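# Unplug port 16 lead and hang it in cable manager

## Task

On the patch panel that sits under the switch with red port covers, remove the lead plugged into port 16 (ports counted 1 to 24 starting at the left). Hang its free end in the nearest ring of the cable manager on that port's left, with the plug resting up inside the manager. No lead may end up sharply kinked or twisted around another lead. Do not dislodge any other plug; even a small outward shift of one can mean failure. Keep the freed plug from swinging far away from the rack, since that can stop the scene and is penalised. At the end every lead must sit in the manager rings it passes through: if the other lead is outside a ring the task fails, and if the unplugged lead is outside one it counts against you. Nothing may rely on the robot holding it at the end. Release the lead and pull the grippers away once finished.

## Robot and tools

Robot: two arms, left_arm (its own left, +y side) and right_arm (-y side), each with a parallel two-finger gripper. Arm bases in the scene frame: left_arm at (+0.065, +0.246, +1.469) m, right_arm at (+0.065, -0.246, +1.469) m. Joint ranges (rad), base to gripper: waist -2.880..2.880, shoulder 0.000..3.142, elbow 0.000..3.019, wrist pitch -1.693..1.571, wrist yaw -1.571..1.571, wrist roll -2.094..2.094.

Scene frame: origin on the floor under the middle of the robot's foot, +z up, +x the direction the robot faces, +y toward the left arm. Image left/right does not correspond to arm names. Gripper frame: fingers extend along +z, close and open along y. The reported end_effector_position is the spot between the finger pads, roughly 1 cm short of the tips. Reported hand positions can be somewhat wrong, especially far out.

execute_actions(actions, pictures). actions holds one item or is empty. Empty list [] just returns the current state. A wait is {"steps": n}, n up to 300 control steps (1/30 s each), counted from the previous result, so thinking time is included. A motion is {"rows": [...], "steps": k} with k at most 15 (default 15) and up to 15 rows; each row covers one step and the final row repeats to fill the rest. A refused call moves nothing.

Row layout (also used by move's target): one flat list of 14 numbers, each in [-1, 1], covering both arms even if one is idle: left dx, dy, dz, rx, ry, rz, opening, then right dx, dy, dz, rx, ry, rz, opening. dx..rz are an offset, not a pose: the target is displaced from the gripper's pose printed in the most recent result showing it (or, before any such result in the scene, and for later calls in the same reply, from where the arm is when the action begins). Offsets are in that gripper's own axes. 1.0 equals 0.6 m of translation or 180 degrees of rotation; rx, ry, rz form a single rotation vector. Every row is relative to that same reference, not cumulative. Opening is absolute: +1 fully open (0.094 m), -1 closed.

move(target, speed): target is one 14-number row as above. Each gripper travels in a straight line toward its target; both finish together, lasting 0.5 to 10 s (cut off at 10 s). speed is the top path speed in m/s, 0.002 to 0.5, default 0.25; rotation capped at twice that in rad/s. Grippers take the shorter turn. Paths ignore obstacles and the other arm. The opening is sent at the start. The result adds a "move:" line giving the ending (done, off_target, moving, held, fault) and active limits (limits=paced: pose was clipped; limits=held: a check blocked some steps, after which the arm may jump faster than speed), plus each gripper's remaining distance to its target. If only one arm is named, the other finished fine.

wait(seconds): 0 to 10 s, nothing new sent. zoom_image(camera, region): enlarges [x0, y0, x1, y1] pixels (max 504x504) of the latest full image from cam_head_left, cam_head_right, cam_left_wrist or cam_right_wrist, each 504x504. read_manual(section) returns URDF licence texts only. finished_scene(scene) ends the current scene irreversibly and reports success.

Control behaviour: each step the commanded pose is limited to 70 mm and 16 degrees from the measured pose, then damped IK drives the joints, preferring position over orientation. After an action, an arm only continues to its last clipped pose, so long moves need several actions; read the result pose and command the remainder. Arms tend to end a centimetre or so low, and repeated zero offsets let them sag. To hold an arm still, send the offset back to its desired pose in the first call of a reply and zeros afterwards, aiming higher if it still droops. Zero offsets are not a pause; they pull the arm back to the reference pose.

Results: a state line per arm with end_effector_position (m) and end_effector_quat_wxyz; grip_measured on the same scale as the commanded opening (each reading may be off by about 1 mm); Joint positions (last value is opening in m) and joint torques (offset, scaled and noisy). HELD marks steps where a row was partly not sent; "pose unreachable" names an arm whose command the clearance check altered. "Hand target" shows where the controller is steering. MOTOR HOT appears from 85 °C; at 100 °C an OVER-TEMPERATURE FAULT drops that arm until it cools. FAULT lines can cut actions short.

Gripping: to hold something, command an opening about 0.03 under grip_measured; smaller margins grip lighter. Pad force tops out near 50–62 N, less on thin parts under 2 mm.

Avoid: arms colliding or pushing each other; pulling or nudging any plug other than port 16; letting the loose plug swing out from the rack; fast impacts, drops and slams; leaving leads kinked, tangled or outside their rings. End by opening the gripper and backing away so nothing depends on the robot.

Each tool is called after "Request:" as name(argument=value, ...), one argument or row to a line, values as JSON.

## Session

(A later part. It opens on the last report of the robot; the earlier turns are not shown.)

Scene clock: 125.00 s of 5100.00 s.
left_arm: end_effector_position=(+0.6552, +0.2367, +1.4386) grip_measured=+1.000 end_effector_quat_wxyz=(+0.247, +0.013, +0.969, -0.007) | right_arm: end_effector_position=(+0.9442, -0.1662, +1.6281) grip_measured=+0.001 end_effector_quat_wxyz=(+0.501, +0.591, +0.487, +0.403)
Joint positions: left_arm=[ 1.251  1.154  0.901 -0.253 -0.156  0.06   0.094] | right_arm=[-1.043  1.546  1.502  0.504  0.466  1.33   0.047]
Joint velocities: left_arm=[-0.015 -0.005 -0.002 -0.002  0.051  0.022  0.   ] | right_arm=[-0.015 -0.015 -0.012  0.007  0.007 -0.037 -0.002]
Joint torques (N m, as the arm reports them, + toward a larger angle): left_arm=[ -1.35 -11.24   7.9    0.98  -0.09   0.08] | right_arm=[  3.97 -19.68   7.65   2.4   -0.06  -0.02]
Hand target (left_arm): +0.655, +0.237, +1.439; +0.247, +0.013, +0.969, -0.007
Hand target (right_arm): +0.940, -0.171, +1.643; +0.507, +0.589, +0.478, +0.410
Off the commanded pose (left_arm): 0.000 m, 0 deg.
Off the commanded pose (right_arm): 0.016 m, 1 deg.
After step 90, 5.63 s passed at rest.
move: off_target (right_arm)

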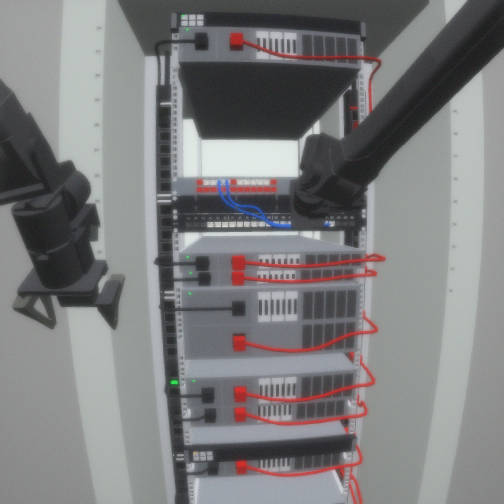

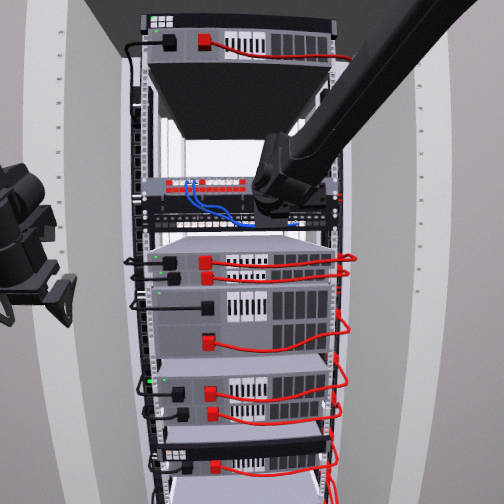

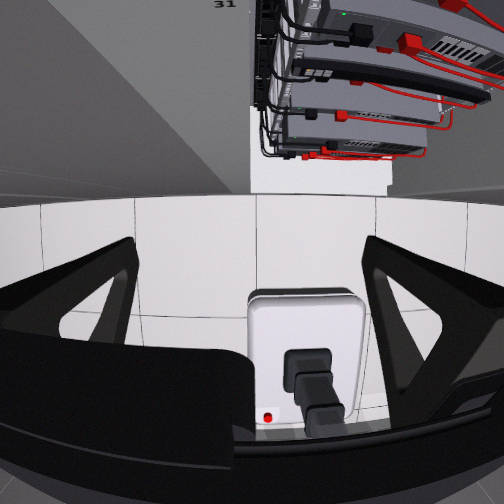

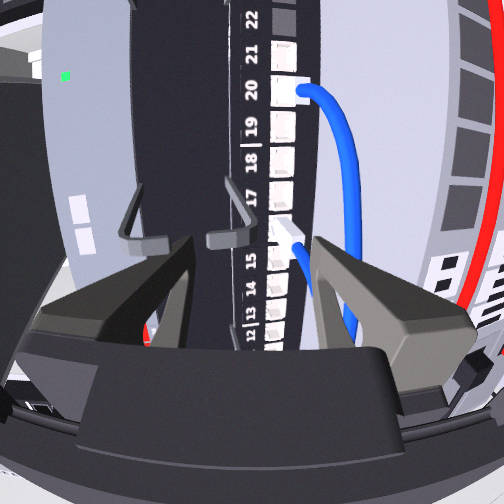

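Request:
move(
  target=[0,0,0,0,0,0,1,-0.028,0.024,-0.006,0,0,0,0.0],
  speed=0.03,
)

Request:
move(
  target=[0,0,0,0,0,0,1,-0.005,-0.02,0.006,0,0,0,0.2],
  speed=0.03,
)

Scene clock: 133.73 s of 5100.00 s.
left_arm: end_effector_position=(+0.6552, +0.2367, +1.4386) grip_measured=+1.000 end_effector_quat_wxyz=(+0.247, +0.013, +0.969, -0.007) | right_arm: end_effector_position=(+0.9442, -0.1680, +1.6331) grip_measured=+0.001 end_effector_quat_wxyz=(+0.497, +0.587, +0.494, +0.405)
Joint positions: left_arm=[ 1.251  1.154  0.901 -0.253 -0.156  0.06   0.094] | right_arm=[-1.048  1.533  1.502  0.481  0.448  1.33   0.047]
Joint velocities: left_arm=[-0.005 -0.015  0.012  0.002 -0.095 -0.007  0.   ] | right_arm=[-0.005 -0.015  0.012 -0.002 -0.022 -0.022 -0.001]
Joint torques (N m, as the arm reports them, + toward a larger angle): left_arm=[ -0.68 -11.15   7.8    0.99  -0.04   0.06] | right_arm=[  2.47 -20.     7.69   1.54  -0.05   0.05]
Hand target (left_arm): +0.655, +0.237, +1.439; +0.247, +0.013, +0.969, -0.007
Hand target (right_arm): +0.941, -0.182, +1.644; +0.501, +0.590, +0.488, +0.403
Off the commanded pose (left_arm): 0.000 m, 0 deg.
Off the commanded pose (right_arm): 0.018 m, 1 deg.
After step 90, 4.77 s passed at rest.
move: off_target (right_arm)

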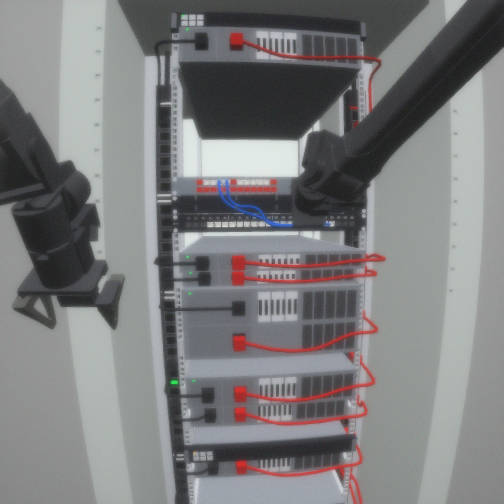

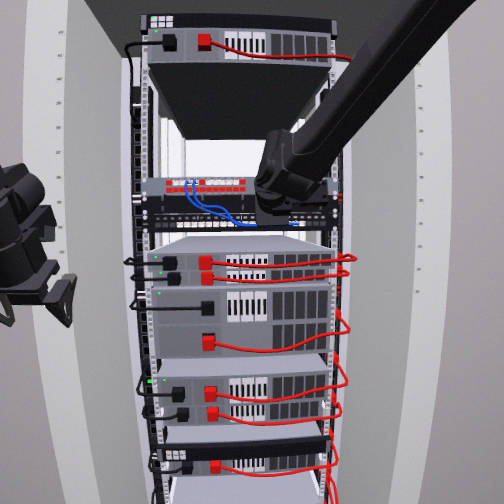

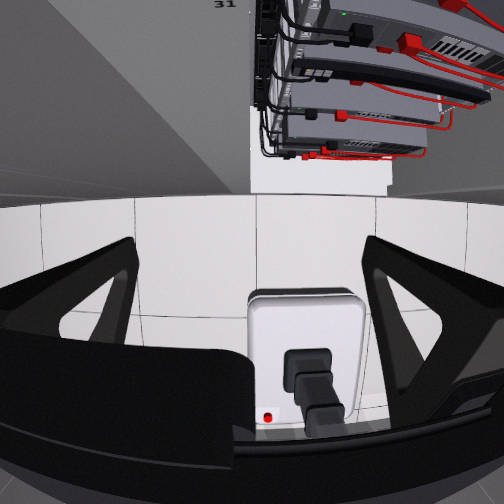

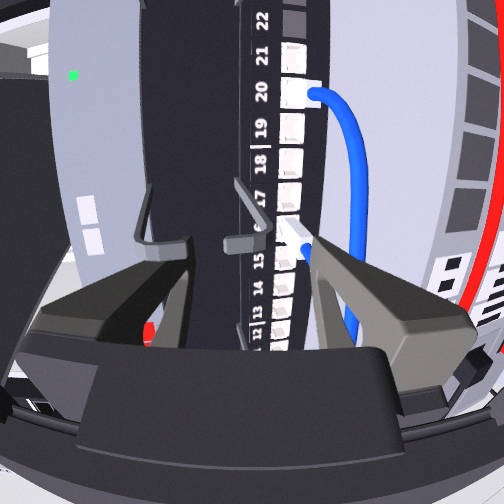

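Scene clock: 134.43 s of 5100.00 s.
left_arm: end_effector_position=(+0.6552, +0.2367, +1.4386) grip_measured=+1.000 end_effector_quat_wxyz=(+0.247, +0.013, +0.969, -0.007) | right_arm: end_effector_position=(+0.9447, -0.1671, +1.6337) grip_measured=+0.199 end_effector_quat_wxyz=(+0.496, +0.585, +0.495, +0.408)
Joint positions: left_arm=[ 1.251  1.154  0.901 -0.253 -0.156  0.06   0.094] | right_arm=[-1.049  1.533  1.502  0.482  0.438  1.33   0.056]
Joint velocities: left_arm=[ 0.024 -0.005 -0.002  0.002  0.037 -0.066  0.   ] | right_arm=[-0.015 -0.005 -0.012 -0.017 -0.081 -0.007 -0.001]
Joint torques (N m, as the arm reports them, + toward a larger angle): left_arm=[ -0.84 -11.24   7.73   0.98  -0.05   0.06] | right_arm=[  2.86 -16.69   8.13   2.49  -0.17   0.03]
Hand target (left_arm): +0.655, +0.237, +1.439; +0.247, +0.013, +0.969, -0.007
Hand target (right_arm): +0.945, -0.171, +1.621; +0.497, +0.587, +0.494, +0.405
Off the commanded pose (left_arm): 0.000 m, 0 deg.
Off the commanded pose (right_arm): 0.014 m, 1 deg.
move: off_target (right_arm)

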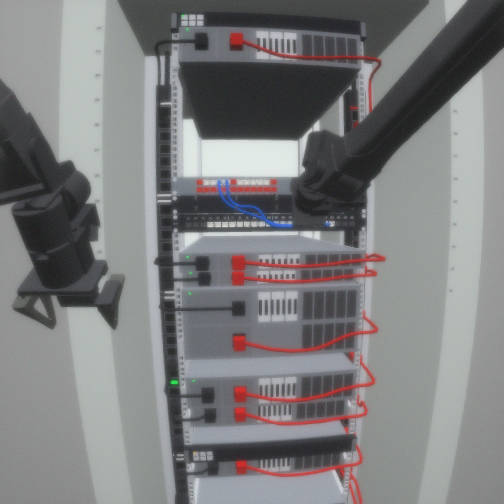

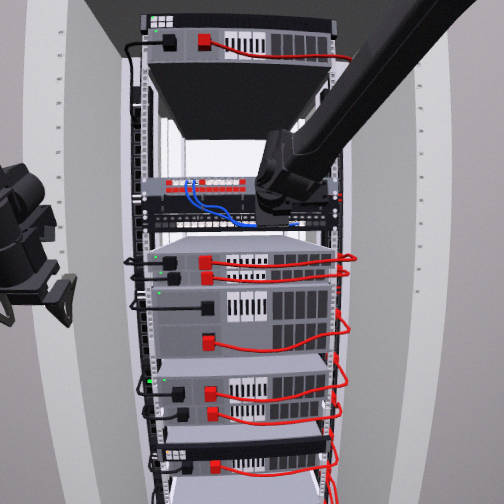

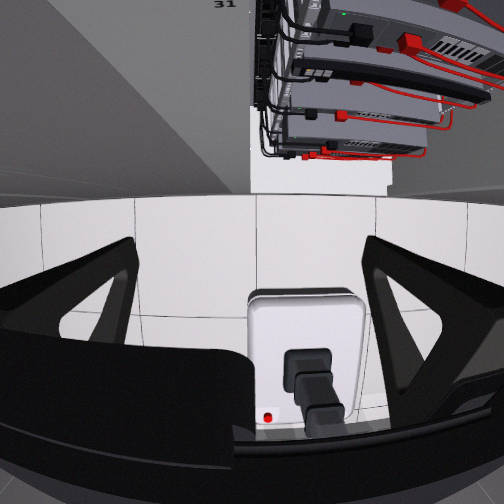

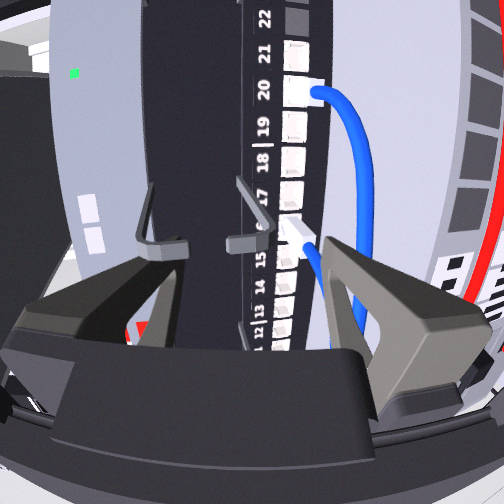

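Request:
move(
  target=[0,0,0,0,0,0,1,0,-0.042,0.008,0,0,0,0.2],
  speed=0.03,
)

Scene clock: 140.23 s of 5100.00 s.
left_arm: end_effector_position=(+0.6552, +0.2367, +1.4386) grip_measured=+1.000 end_effector_quat_wxyz=(+0.247, +0.013, +0.969, -0.007) | right_arm: end_effector_position=(+0.9449, -0.1680, +1.6365) grip_measured=+0.199 end_effector_quat_wxyz=(+0.500, +0.580, +0.489, +0.417)
Joint positions: left_arm=[ 1.251  1.154  0.901 -0.253 -0.156  0.06   0.094] | right_arm=[-1.052  1.534  1.497  0.512  0.425  1.33   0.056]
Joint velocities: left_arm=[-0.034 -0.015 -0.022 -0.002 -0.066  0.022  0.   ] | right_arm=[-0.005 -0.005 -0.027  0.007 -0.051  0.037 -0.   ]
Joint torques (N m, as the arm reports them, + toward a larger angle): left_arm=[ -1.06 -10.91   7.87   0.79  -0.03   0.05] | right_arm=[  2.77 -15.16   7.71   2.5   -0.15   0.04]
Hand target (left_arm): +0.655, +0.237, +1.439; +0.247, +0.013, +0.969, -0.007
Hand target (right_arm): +0.944, -0.168, +1.608; +0.496, +0.585, +0.496, +0.408
Off the commanded pose (left_arm): 0.000 m, 0 deg.
Off the commanded pose (right_arm): 0.028 m, 1 deg.
After step 90, 1.60 s passed at rest.
move: off_target (right_arm)

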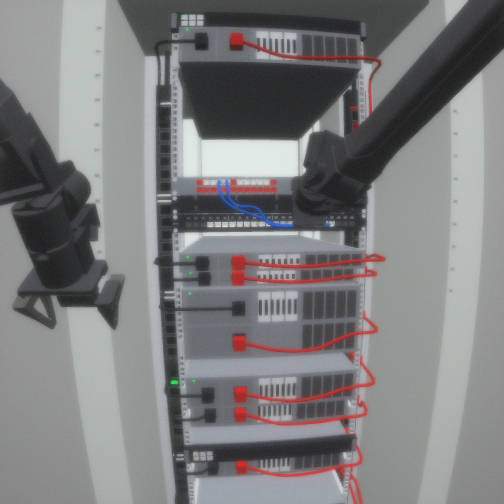

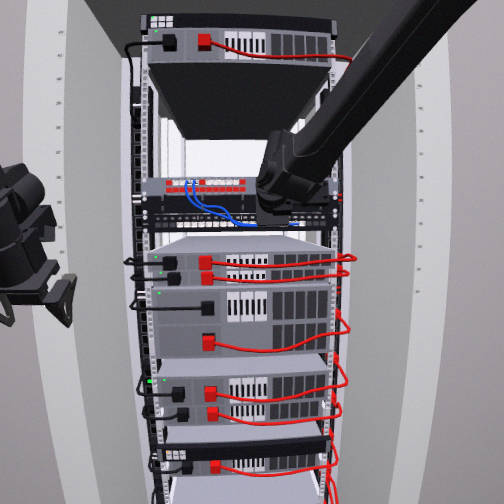

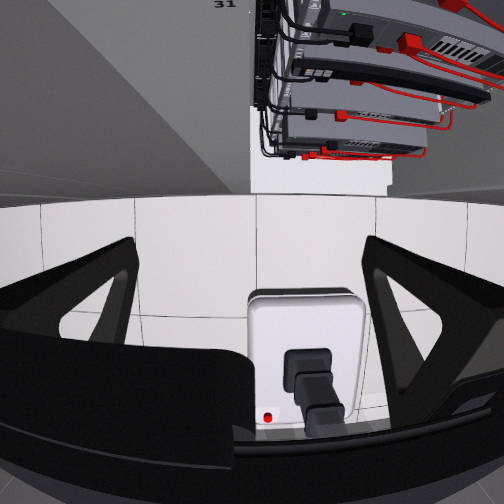

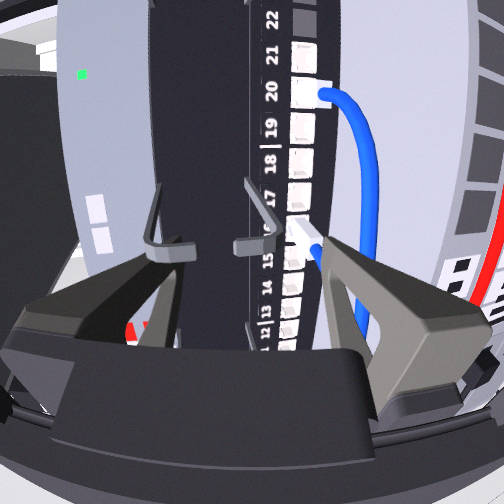

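Request:
move(
  target=[0,0,0,0,0,0,1,0,-0.065,0.012,0.015,0,0,0.2],
  speed=0.04,
)

Scene clock: 147.10 s of 5100.00 s.
left_arm: end_effector_position=(+0.6552, +0.2367, +1.4386) grip_measured=+1.000 end_effector_quat_wxyz=(+0.247, +0.013, +0.969, -0.007) | right_arm: end_effector_position=(+0.9455, -0.1668, +1.6309) grip_measured=+0.199 end_effector_quat_wxyz=(+0.497, +0.581, +0.490, +0.418)
Joint positions: left_arm=[ 1.251  1.154  0.901 -0.253 -0.156  0.06   0.094] | right_arm=[-1.054  1.541  1.497  0.512  0.42   1.337  0.056]
Joint velocities: left_arm=[ 0.015 -0.005 -0.002 -0.017 -0.037  0.007  0.   ] | right_arm=[-0.015  0.015 -0.007 -0.012 -0.066 -0.022 -0.001]
Joint torques (N m, as the arm reports them, + toward a larger angle): left_arm=[ -0.72 -11.22   7.85   0.87  -0.04   0.06] | right_arm=[  2.32 -15.15   7.81   1.77  -0.09   0.16]
Hand target (left_arm): +0.655, +0.237, +1.439; +0.247, +0.013, +0.969, -0.007
Hand target (right_arm): +0.945, -0.169, +1.597; +0.487, +0.592, +0.499, +0.405
Off the commanded pose (left_arm): 0.000 m, 0 deg.
Off the commanded pose (right_arm): 0.034 m, 2 deg.
After step 90, 2.50 s passed at rest.
move: off_target (right_arm)

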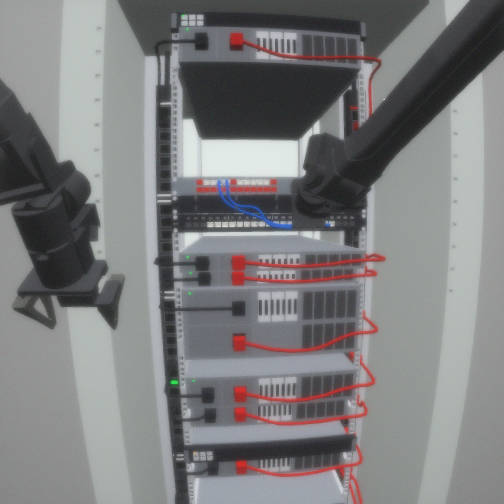

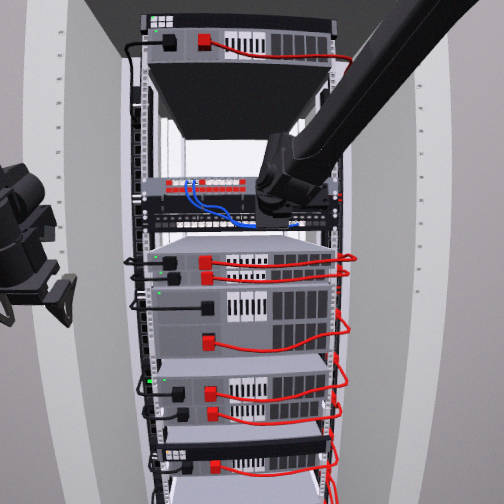

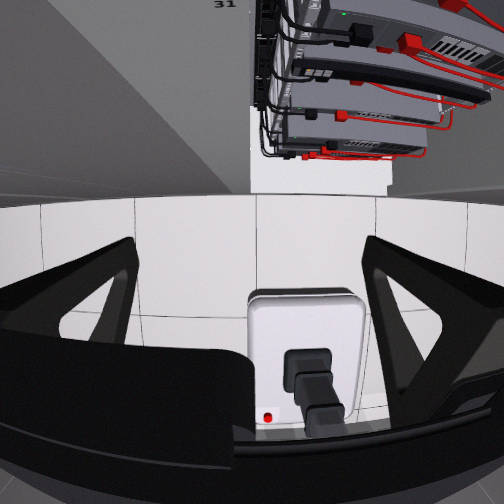

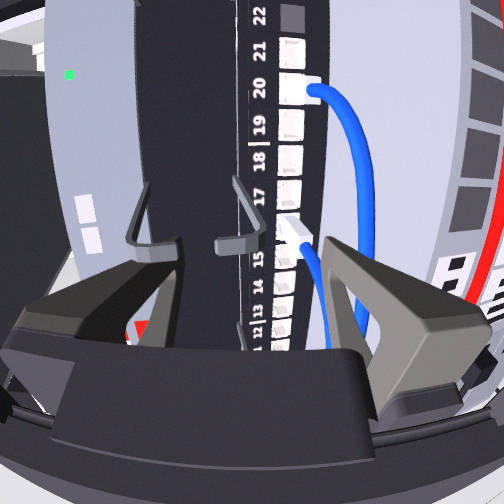

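Request:
execute_actions(
  actions=[
    {"rows":[[0,0,0,0,0,0,1,0,-0.06,0.01,0.012,0,0,0.2],[0,0,0,0,0,0,1,0,-0.064,0.01,0.012,0,0,0.2],[0,0,0,0,0,0,1,0,-0.068,0.011,0.012,0,0,0.2],[0,0,0,0,0,0,1,0,-0.072,0.012,0.012,0,0,0.2],[0,0,0,0,0,0,1,0,-0.076,0.012,0.012,0,0,0.2]]},
  ],
)

Scene clock: 161.30 s of 5100.00 s.
left_arm: end_effector_position=(+0.6552, +0.2367, +1.4386) grip_measured=+1.000 end_effector_quat_wxyz=(+0.247, +0.013, +0.969, -0.007) | right_arm: end_effector_position=(+0.9471, -0.1659, +1.6221) grip_measured=+0.199 end_effector_quat_wxyz=(+0.495, +0.580, +0.491, +0.420)
Joint positions: left_arm=[ 1.251  1.154  0.901 -0.253 -0.156  0.06   0.094] | right_arm=[-1.059  1.556  1.497  0.525  0.41   1.341  0.056]
Joint velocities: left_arm=[-0.005 -0.015  0.017 -0.012  0.081  0.007  0.   ] | right_arm=[-0.005 -0.005  0.022 -0.022  0.037 -0.007 -0.001]
Joint torques (N m, as the arm reports them, + toward a larger angle): left_arm=[ -0.86 -11.29   7.82   0.91  -0.04   0.08] | right_arm=[  2.48 -15.27   7.09   2.3   -0.09   0.17]
Hand target (left_arm): +0.655, +0.237, +1.439; +0.247, +0.013, +0.969, -0.007
Hand target (right_arm): +0.944, -0.168, +1.585; +0.486, +0.591, +0.498, +0.409
Off the commanded pose (left_arm): 0.000 m, 0 deg.
Off the commanded pose (right_arm): 0.037 m, 2 deg.
Steps of this call (steps 1 to 90: nothing new was sent; then 10.70 s passed at rest; steps 91 to 105: all 15 steps of this action). Readings (end_effector_position):
91: left_arm (+0.6552, +0.2367, +1.4386) | right_arm (+0.9457, -0.1665, +1.6307)
92: left_arm (+0.6552, +0.2367, +1.4386) | right_arm (+0.9458, -0.1663, +1.6304)
94: left_arm (+0.6552, +0.2367, +1.4386) | right_arm (+0.9461, -0.1662, +1.6294)
98: left_arm (+0.6552, +0.2367, +1.4386) | right_arm (+0.9469, -0.1660, +1.6250)
105: the state above

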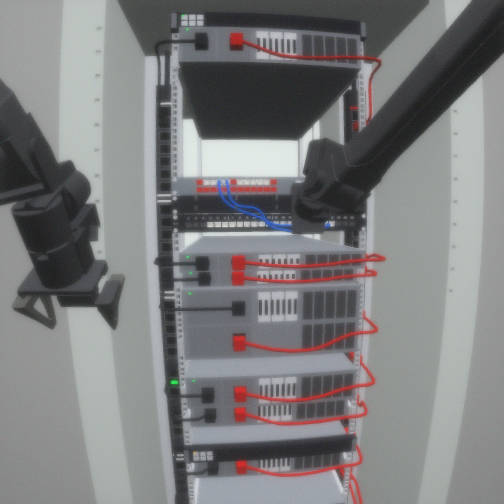

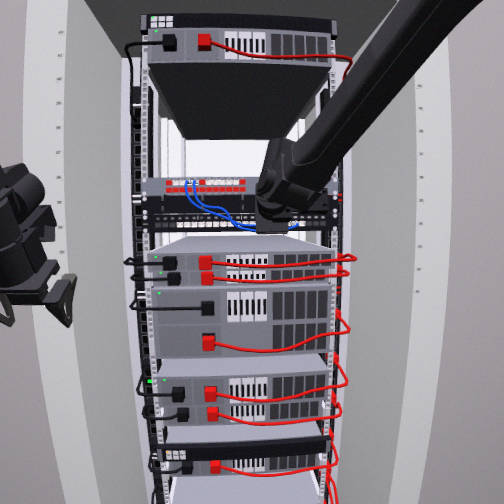

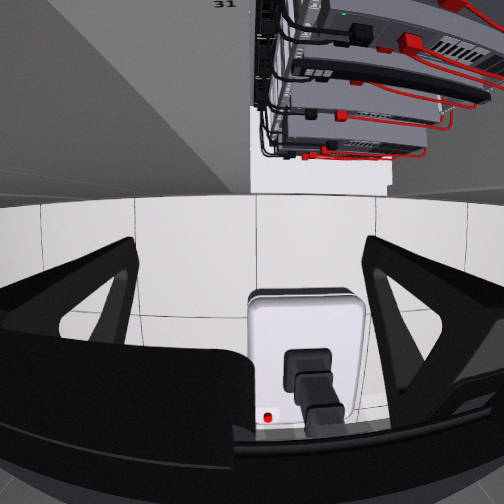

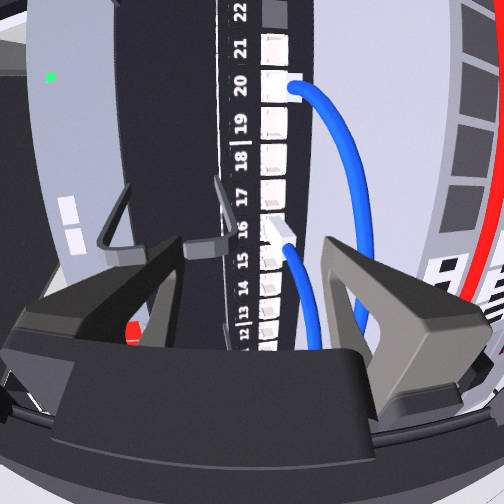

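Request:
move(
  target=[0,0,0,0,0,0,1,0.038,0.004,0.046,0,-0.02,0,0.2],
  speed=0.04,
)

Scene clock: 168.50 s of 5100.00 s.
left_arm: end_effector_position=(+0.6552, +0.2367, +1.4386) grip_measured=+1.000 end_effector_quat_wxyz=(+0.247, +0.013, +0.969, -0.007) | right_arm: end_effector_position=(+0.9631, -0.1597, +1.6198) grip_measured=+0.199 end_effector_quat_wxyz=(+0.510, +0.598, +0.472, +0.400)
Joint positions: left_arm=[ 1.251  1.154  0.901 -0.253 -0.156  0.06   0.094] | right_arm=[-1.036  1.614  1.58   0.519  0.501  1.331  0.056]
Joint velocities: left_arm=[-0.005 -0.015  0.007 -0.012  0.125 -0.051  0.   ] | right_arm=[ 0.005 -0.015 -0.007  0.002  0.022  0.037  0.   ]
Joint torques (N m, as the arm reports them, + toward a larger angle): left_arm=[ -1.11 -11.56   7.8    0.85  -0.06   0.04] | right_arm=[  5.13 -15.61  13.27   1.3   -0.09  -0.13]
Hand target (left_arm): +0.655, +0.237, +1.439; +0.247, +0.013, +0.969, -0.007
Hand target (right_arm): +0.976, -0.148, +1.619; +0.510, +0.593, +0.475, +0.402
Off the commanded pose (left_arm): 0.000 m, 0 deg.
Off the commanded pose (right_arm): 0.019 m, 1 deg.
After step 90, 3.00 s passed at rest.
move: off_target (right_arm)

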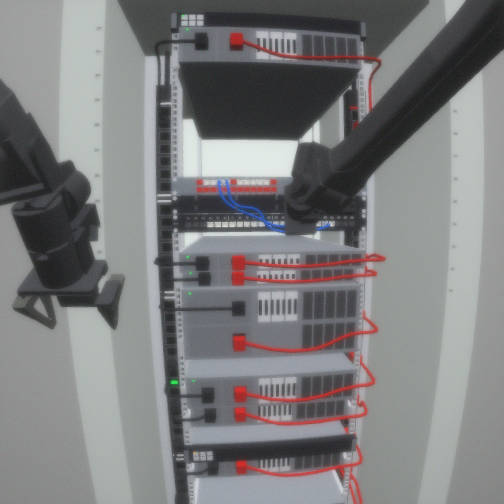

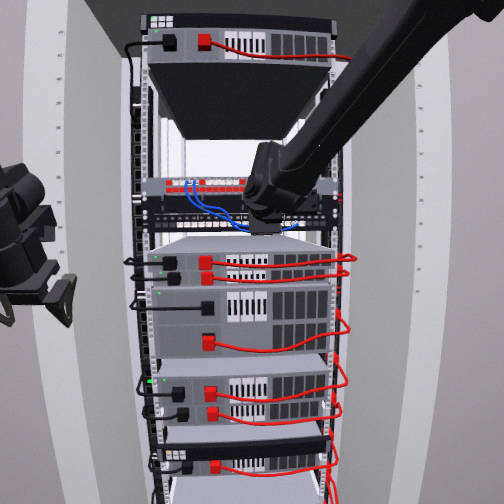

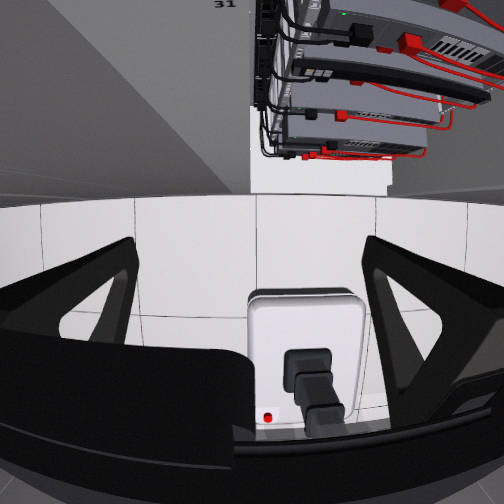

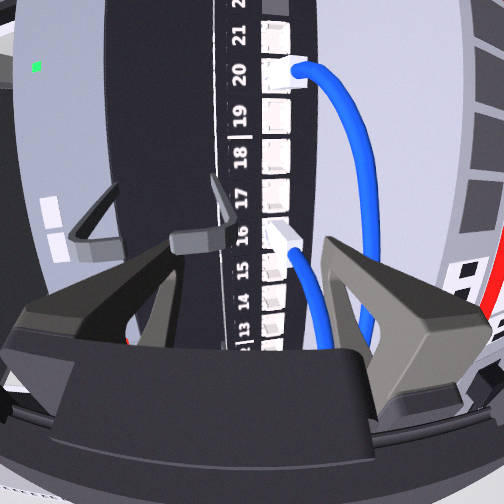

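Request:
execute_actions(
  actions=[
    {"rows":[[0,0,0,0,0,0,1,0.028,0.002,0.02,0,0,0,0.2],[0,0,0,0,0,0,1,0.032,0,0.022,0,0,0,0.2],[0,0,0,0,0,0,1,0.036,-0.002,0.024,0,0,0,0.18],[0,0,0,0,0,0,1,0.039,-0.004,0.026,0,0,0,0.15],[0,0,0,0,0,0,1,0.041,-0.006,0.028,0,0,0,0.12],[0,0,0,0,0,0,1,0.042,-0.008,0.03,0,0,0,0.09],[0,0,0,0,0,0,1,0.042,-0.01,0.032,0,0,0,0.06],[0,0,0,0,0,0,1,0.042,-0.012,0.034,0,0,0,0.03],[0,0,0,0,0,0,1,0.042,-0.014,0.036,0,0,0,0],[0,0,0,0,0,0,1,0.042,-0.016,0.039,0,0,0,0]]},
  ],
)

Scene clock: 181.33 s of 5100.00 s.
left_arm: end_effector_position=(+0.6552, +0.2367, +1.4386) grip_measured=+1.000 end_effector_quat_wxyz=(+0.247, +0.013, +0.969, -0.007) | right_arm: end_effector_position=(+0.9742, -0.1505, +1.6107) grip_measured=+0.001 end_effector_quat_wxyz=(+0.510, +0.602, +0.469, +0.397)
Joint positions: left_arm=[ 1.251  1.154  0.901 -0.253 -0.156  0.06   0.094] | right_arm=[-1.027  1.66   1.631  0.516  0.52   1.33   0.047]
Joint velocities: left_arm=[ 0.005 -0.005  0.007  0.002 -0.007 -0.037  0.   ] | right_arm=[-0.005 -0.005  0.027 -0.002 -0.022 -0.022  0.   ]
Joint torques (N m, as the arm reports them, + toward a larger angle): left_arm=[ -1.19 -11.11   7.91   0.89  -0.05   0.05] | right_arm=[  5.22 -15.4   13.53   1.31  -0.36  -0.09]
Hand target (left_arm): +0.655, +0.237, +1.439; +0.247, +0.013, +0.969, -0.007
Hand target (right_arm): +0.987, -0.140, +1.605; +0.509, +0.598, +0.472, +0.400
Off the commanded pose (left_arm): 0.000 m, 0 deg.
Off the commanded pose (right_arm): 0.019 m, 1 deg.
Steps of this call (steps 1 to 90: nothing new was sent; then 9.33 s passed at rest; steps 91 to 105: all 15 steps of this action). Readings (end_effector_position):
91: left_arm (+0.6552, +0.2367, +1.4386) | right_arm (+0.9630, -0.1601, +1.6197)
92: left_arm (+0.6552, +0.2367, +1.4386) | right_arm (+0.9633, -0.1600, +1.6197)
94: left_arm (+0.6552, +0.2367, +1.4386) | right_arm (+0.9651, -0.1587, +1.6200)
98: left_arm (+0.6552, +0.2367, +1.4386) | right_arm (+0.9703, -0.1533, +1.6162)
105: the state above

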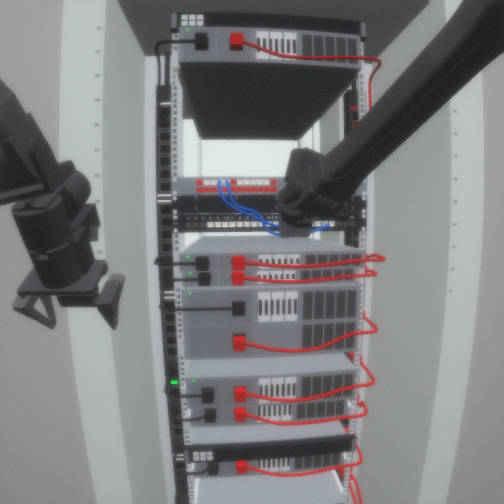

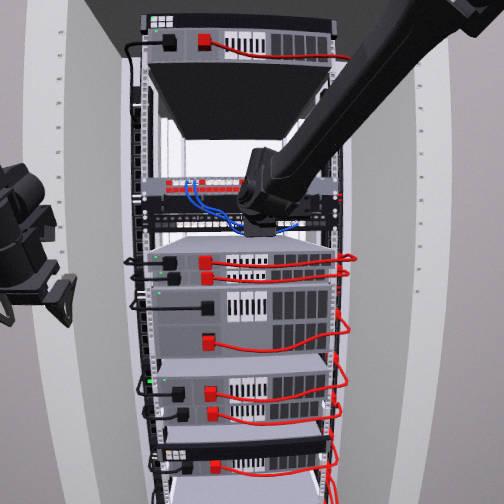

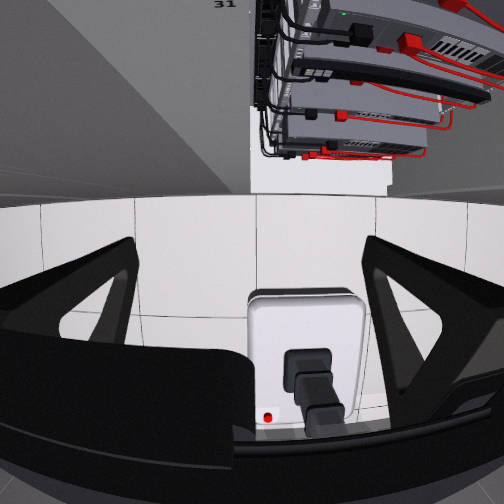

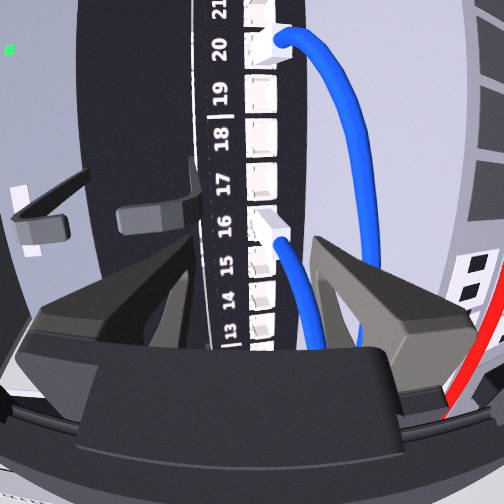

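Request:
execute_actions(
  actions=[
    {"rows":[[0,0,0,0,0,0,1,0.02,-0.008,0.022,0,0,0,-0.1],[0,0,0,0,0,0,1,0.018,-0.01,0.025,0,0,0,-0.15],[0,0,0,0,0,0,1,0.016,-0.012,0.028,0,0,0,-0.2],[0,0,0,0,0,0,1,0.014,-0.014,0.031,0,0,0,-0.25],[0,0,0,0,0,0,1,0.012,-0.016,0.034,0,0,0,-0.3],[0,0,0,0,0,0,1,0.01,-0.018,0.037,0,0,0,-0.35],[0,0,0,0,0,0,1,0.008,-0.018,0.04,0,0,0,-0.4]]},
  ],
)

Scene clock: 198.30 s of 5100.00 s.
left_arm: end_effector_position=(+0.6552, +0.2367, +1.4386) grip_measured=+1.000 end_effector_quat_wxyz=(+0.247, +0.013, +0.969, -0.007) | right_arm: end_effector_position=(+0.9763, -0.1485, +1.6066) grip_measured=-0.398 end_effector_quat_wxyz=(+0.509, +0.600, +0.471, +0.399)
Joint positions: left_arm=[ 1.251  1.154  0.901 -0.253 -0.156  0.06   0.094] | right_arm=[-1.028  1.67   1.638  0.516  0.513  1.33   0.028]
Joint velocities: left_arm=[-0.015 -0.005  0.002 -0.002 -0.051  0.037  0.   ] | right_arm=[ 0.005 -0.015  0.022 -0.022 -0.066  0.022 -0.   ]
Joint torques (N m, as the arm reports them, + toward a larger angle): left_arm=[ -1.51 -11.45   7.76   0.94  -0.04   0.03] | right_arm=[  3.22 -15.15  14.25   1.21  -0.44   0.05]
Hand target (left_arm): +0.655, +0.237, +1.439; +0.247, +0.013, +0.969, -0.007
Hand target (right_arm): +0.994, -0.152, +1.596; +0.511, +0.601, +0.469, +0.398
Off the commanded pose (left_arm): 0.000 m, 0 deg.
Off the commanded pose (right_arm): 0.023 m, 0 deg.
Steps of this call (steps 1 to 90: nothing new was sent; then 13.47 s passed at rest; steps 91 to 105: all 15 steps of this action). Readings (end_effector_position):
91: left_arm (+0.6552, +0.2367, +1.4386) | right_arm (+0.9742, -0.1509, +1.6109)
92: left_arm (+0.6552, +0.2367, +1.4386) | right_arm (+0.9745, -0.1508, +1.6109)
94: left_arm (+0.6552, +0.2367, +1.4386) | right_arm (+0.9752, -0.1502, +1.6102)
98: left_arm (+0.6552, +0.2367, +1.4386) | right_arm (+0.9763, -0.1483, +1.6067)
105: the state above

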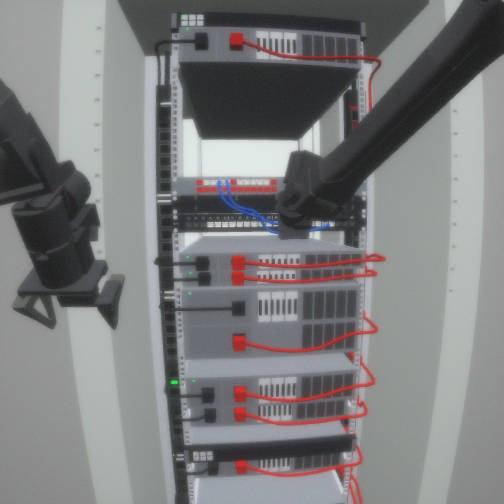

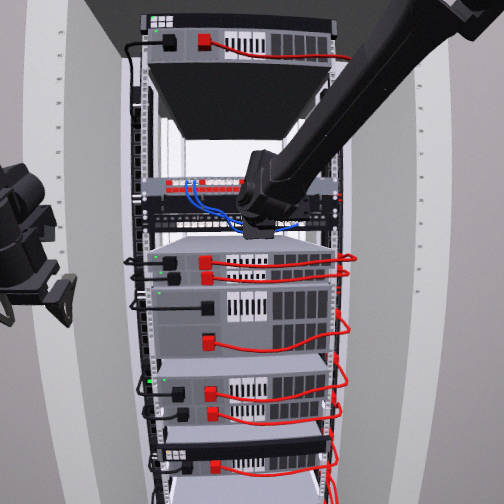

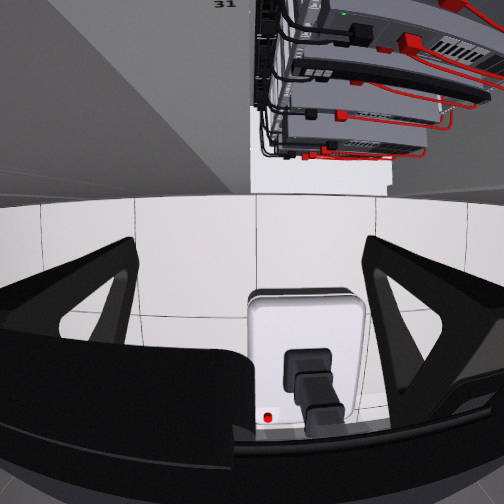

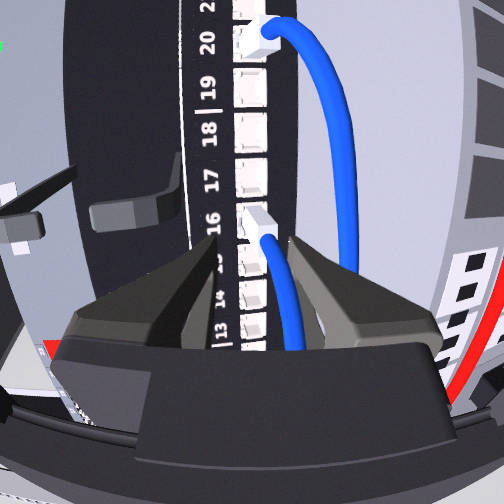

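Request:
execute_actions(
  actions=[
    {"rows":[[0,0,0,0,0,0,1,0,-0.012,0.038,0,0,0,-0.45],[0,0,0,0,0,0,1,-0.002,-0.012,0.042,0,0,0,-0.45],[0,0,0,0,0,0,1,-0.004,-0.011,0.046,0,0,0,-0.45],[0,0,0,0,0,0,1,-0.006,-0.011,0.05,0,0,0,-0.45],[0,0,0,0,0,0,1,-0.007,-0.01,0.054,0,0,0,-0.45],[0,0,0,0,0,0,1,-0.007,-0.01,0.057,0,0,0,-0.45]]},
  ],
)

Scene clock: 205.80 s of 5100.00 s.
left_arm: end_effector_position=(+0.6552, +0.2367, +1.4386) grip_measured=+1.000 end_effector_quat_wxyz=(+0.247, +0.013, +0.969, -0.007) | right_arm: end_effector_position=(+0.9772, -0.1486, +1.6054) grip_measured=-0.448 end_effector_quat_wxyz=(+0.505, +0.599, +0.473, +0.402)
Joint positions: left_arm=[ 1.251  1.154  0.901 -0.253 -0.156  0.06   0.094] | right_arm=[-1.032  1.67   1.639  0.51   0.5    1.338  0.026]
Joint velocities: left_arm=[-0.005  0.005 -0.022 -0.007  0.066 -0.022  0.   ] | right_arm=[-0.005 -0.015 -0.012 -0.017 -0.007  0.037  0.   ]
Joint torques (N m, as the arm reports them, + toward a larger angle): left_arm=[ -0.86 -11.28   7.87   0.89  -0.05   0.08] | right_arm=[  1.75 -14.53  16.25   0.57  -0.92   0.06]
Hand target (left_arm): +0.655, +0.237, +1.439; +0.247, +0.013, +0.969, -0.007
Hand target (right_arm): +1.002, -0.161, +1.595; +0.510, +0.599, +0.471, +0.399
Off the commanded pose (left_arm): 0.000 m, 0 deg.
Off the commanded pose (right_arm): 0.034 m, 1 deg.
Steps of this call (steps 1 to 90: nothing new was sent; then 4.00 s passed at rest; steps 91 to 105: all 15 steps of this action). Readings (end_effector_position):
91: left_arm (+0.6552, +0.2367, +1.4386) | right_arm (+0.9766, -0.1483, +1.6065)
92: left_arm (+0.6552, +0.2367, +1.4386) | right_arm (+0.9769, -0.1486, +1.6062)
94: left_arm (+0.6552, +0.2367, +1.4386) | right_arm (+0.9770, -0.1484, +1.6057)
98: left_arm (+0.6552, +0.2367, +1.4386) | right_arm (+0.9772, -0.1486, +1.6054)
105: the state above

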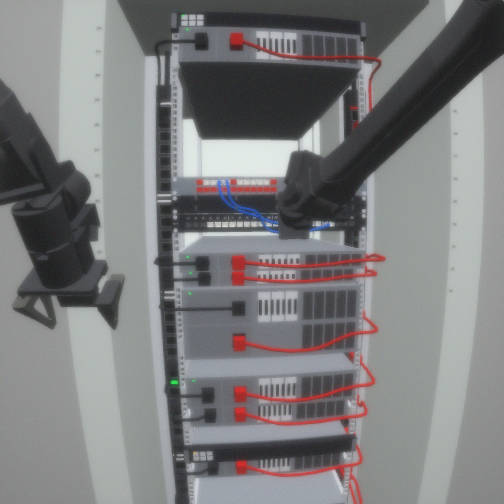

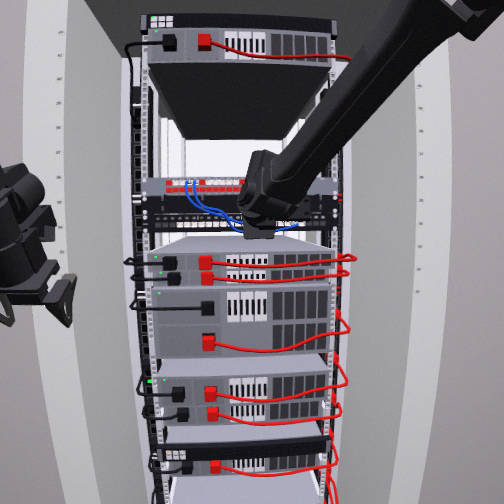

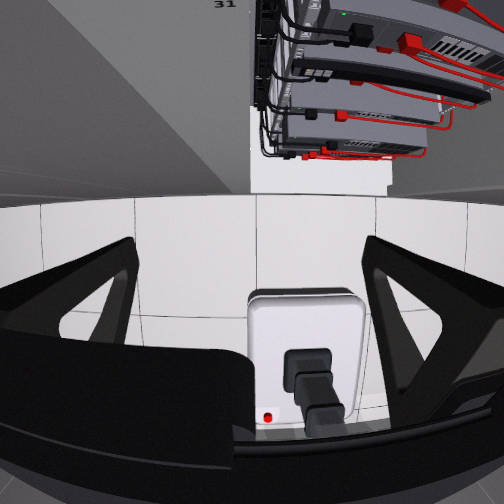

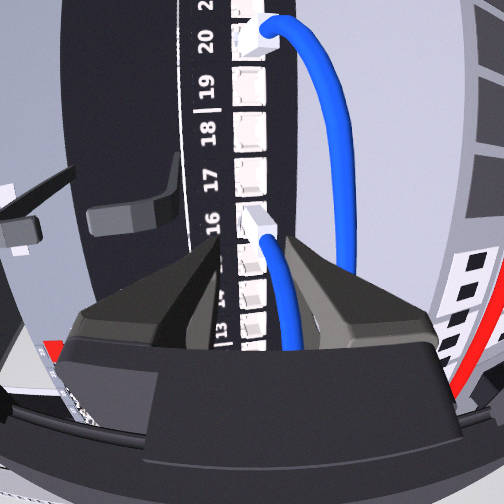

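Request:
move(
  target=[0,0,0,0,0,0,1,-0.036,-0.006,0.008,0,-0.02,0,-0.5],
  speed=0.03,
)

Scene clock: 215.40 s of 5100.00 s.
left_arm: end_effector_position=(+0.6552, +0.2367, +1.4386) grip_measured=+1.000 end_effector_quat_wxyz=(+0.247, +0.013, +0.969, -0.007) | right_arm: end_effector_position=(+0.9756, -0.1568, +1.6050) grip_measured=-0.499 end_effector_quat_wxyz=(+0.513, +0.609, +0.465, +0.388)
Joint positions: left_arm=[ 1.251  1.154  0.901 -0.253 -0.156  0.06   0.094] | right_arm=[-1.034  1.668  1.639  0.51   0.538  1.338  0.024]
Joint velocities: left_arm=[-0.005 -0.005  0.012  0.002  0.022  0.007  0.   ] | right_arm=[-0.005 -0.005 -0.012 -0.007  0.051  0.007 -0.   ]
Joint torques (N m, as the arm reports them, + toward a larger angle): left_arm=[ -1.09 -10.89   7.87   0.85  -0.06   0.06] | right_arm=[  3.03 -19.02   8.41   2.42   0.06  -0.01]
Hand target (left_arm): +0.655, +0.237, +1.439; +0.247, +0.013, +0.969, -0.007
Hand target (right_arm): +0.976, -0.170, +1.601; +0.520, +0.611, +0.457, +0.383
Off the commanded pose (left_arm): 0.000 m, 0 deg.
Off the commanded pose (right_arm): 0.014 m, 1 deg.
After step 90, 5.30 s passed at rest.
move: off_target (right_arm)

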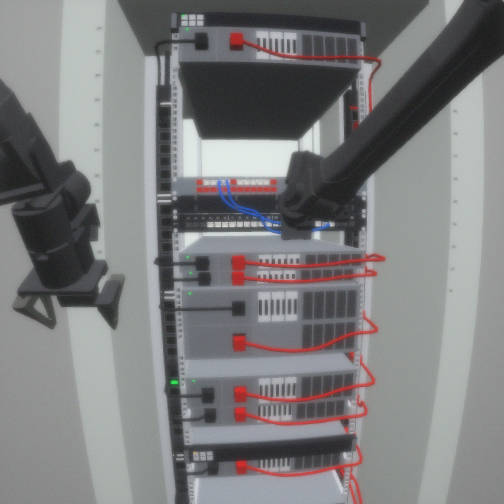

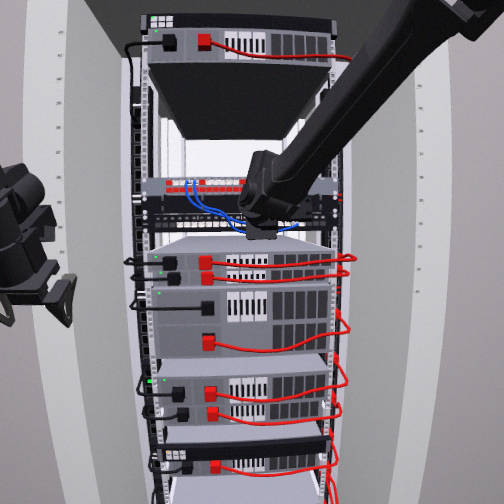

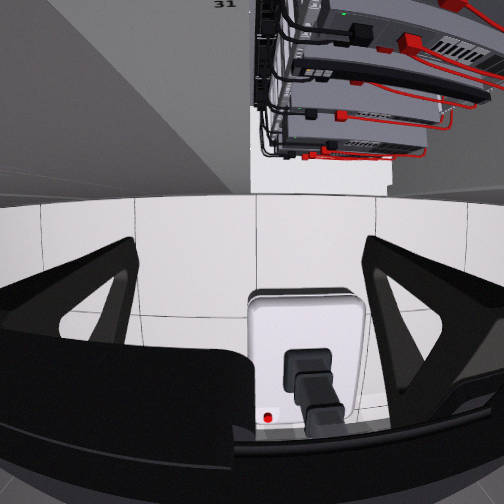

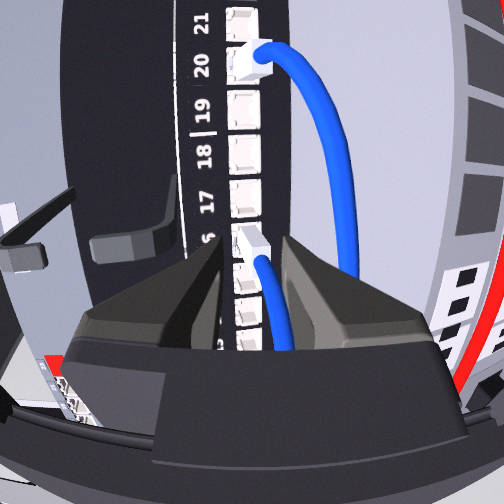

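Request:
move(
  target=[0,0,0,0,0,0,1,-0.01,0.004,0.034,0,0,0.008,-0.58],
  speed=0.03,
)

Request:
zoom_image(
  camera="cam_right_wrist",
  region=[150, 170, 350, 350],
)

Scene clock: 220.80 s of 5100.00 s.
left_arm: end_effector_position=(+0.6552, +0.2367, +1.4386) grip_measured=+1.000 end_effector_quat_wxyz=(+0.247, +0.013, +0.969, -0.007) | right_arm: end_effector_position=(+0.9768, -0.1558, +1.6013) grip_measured=-0.579 end_effector_quat_wxyz=(+0.504, +0.609, +0.470, +0.393)
Joint positions: left_arm=[ 1.251  1.154  0.901 -0.253 -0.156  0.06   0.094] | right_arm=[-1.039  1.668  1.639  0.491  0.517  1.354  0.02 ]
Joint velocities: left_arm=[-0.005 -0.005  0.002  0.002  0.051 -0.095  0.   ] | right_arm=[-0.005 -0.005  0.017 -0.007  0.051 -0.037 -0.   ]
Joint torques (N m, as the arm reports them, + toward a larger angle): left_arm=[ -0.54 -11.55   7.87   0.96  -0.07   0.07] | right_arm=[  2.73 -17.25  13.49   1.17  -0.16   0.16]
Hand target (left_arm): +0.655, +0.237, +1.439; +0.247, +0.013, +0.969, -0.007
Hand target (right_arm): +0.992, -0.168, +1.604; +0.508, +0.614, +0.457, +0.395
Off the commanded pose (left_arm): 0.000 m, 0 deg.
Off the commanded pose (right_arm): 0.021 m, 2 deg.
After step 90, 1.47 s passed at rest.
move: off_target (right_arm)

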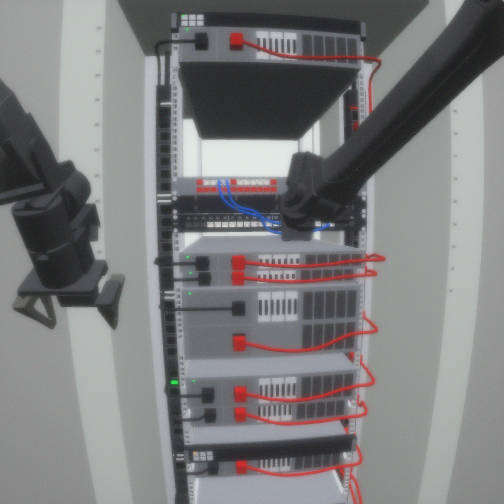

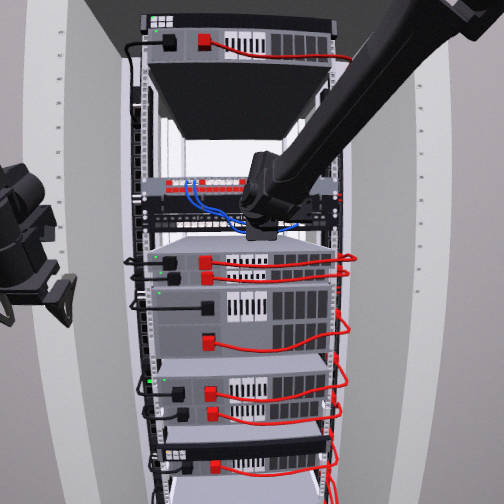

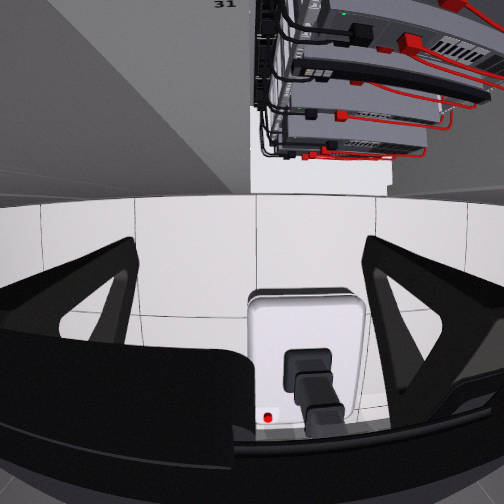

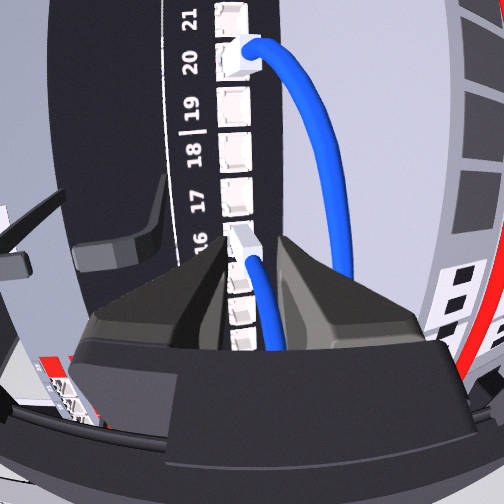

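Region (150, 170, 350, 350) of cam_right_wrist's 504x504 image, scaled by 2.520, with more detail than that image has; it fills the top 454 rows of this view, and the rest is white.

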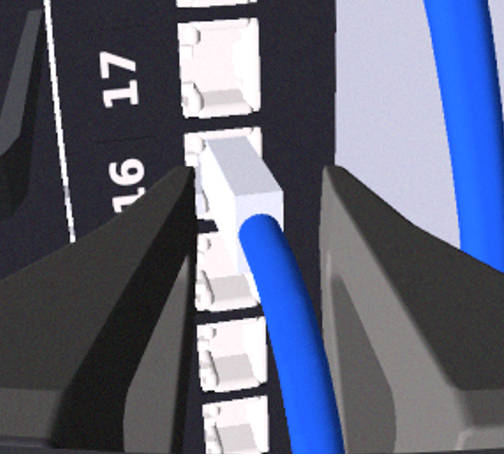

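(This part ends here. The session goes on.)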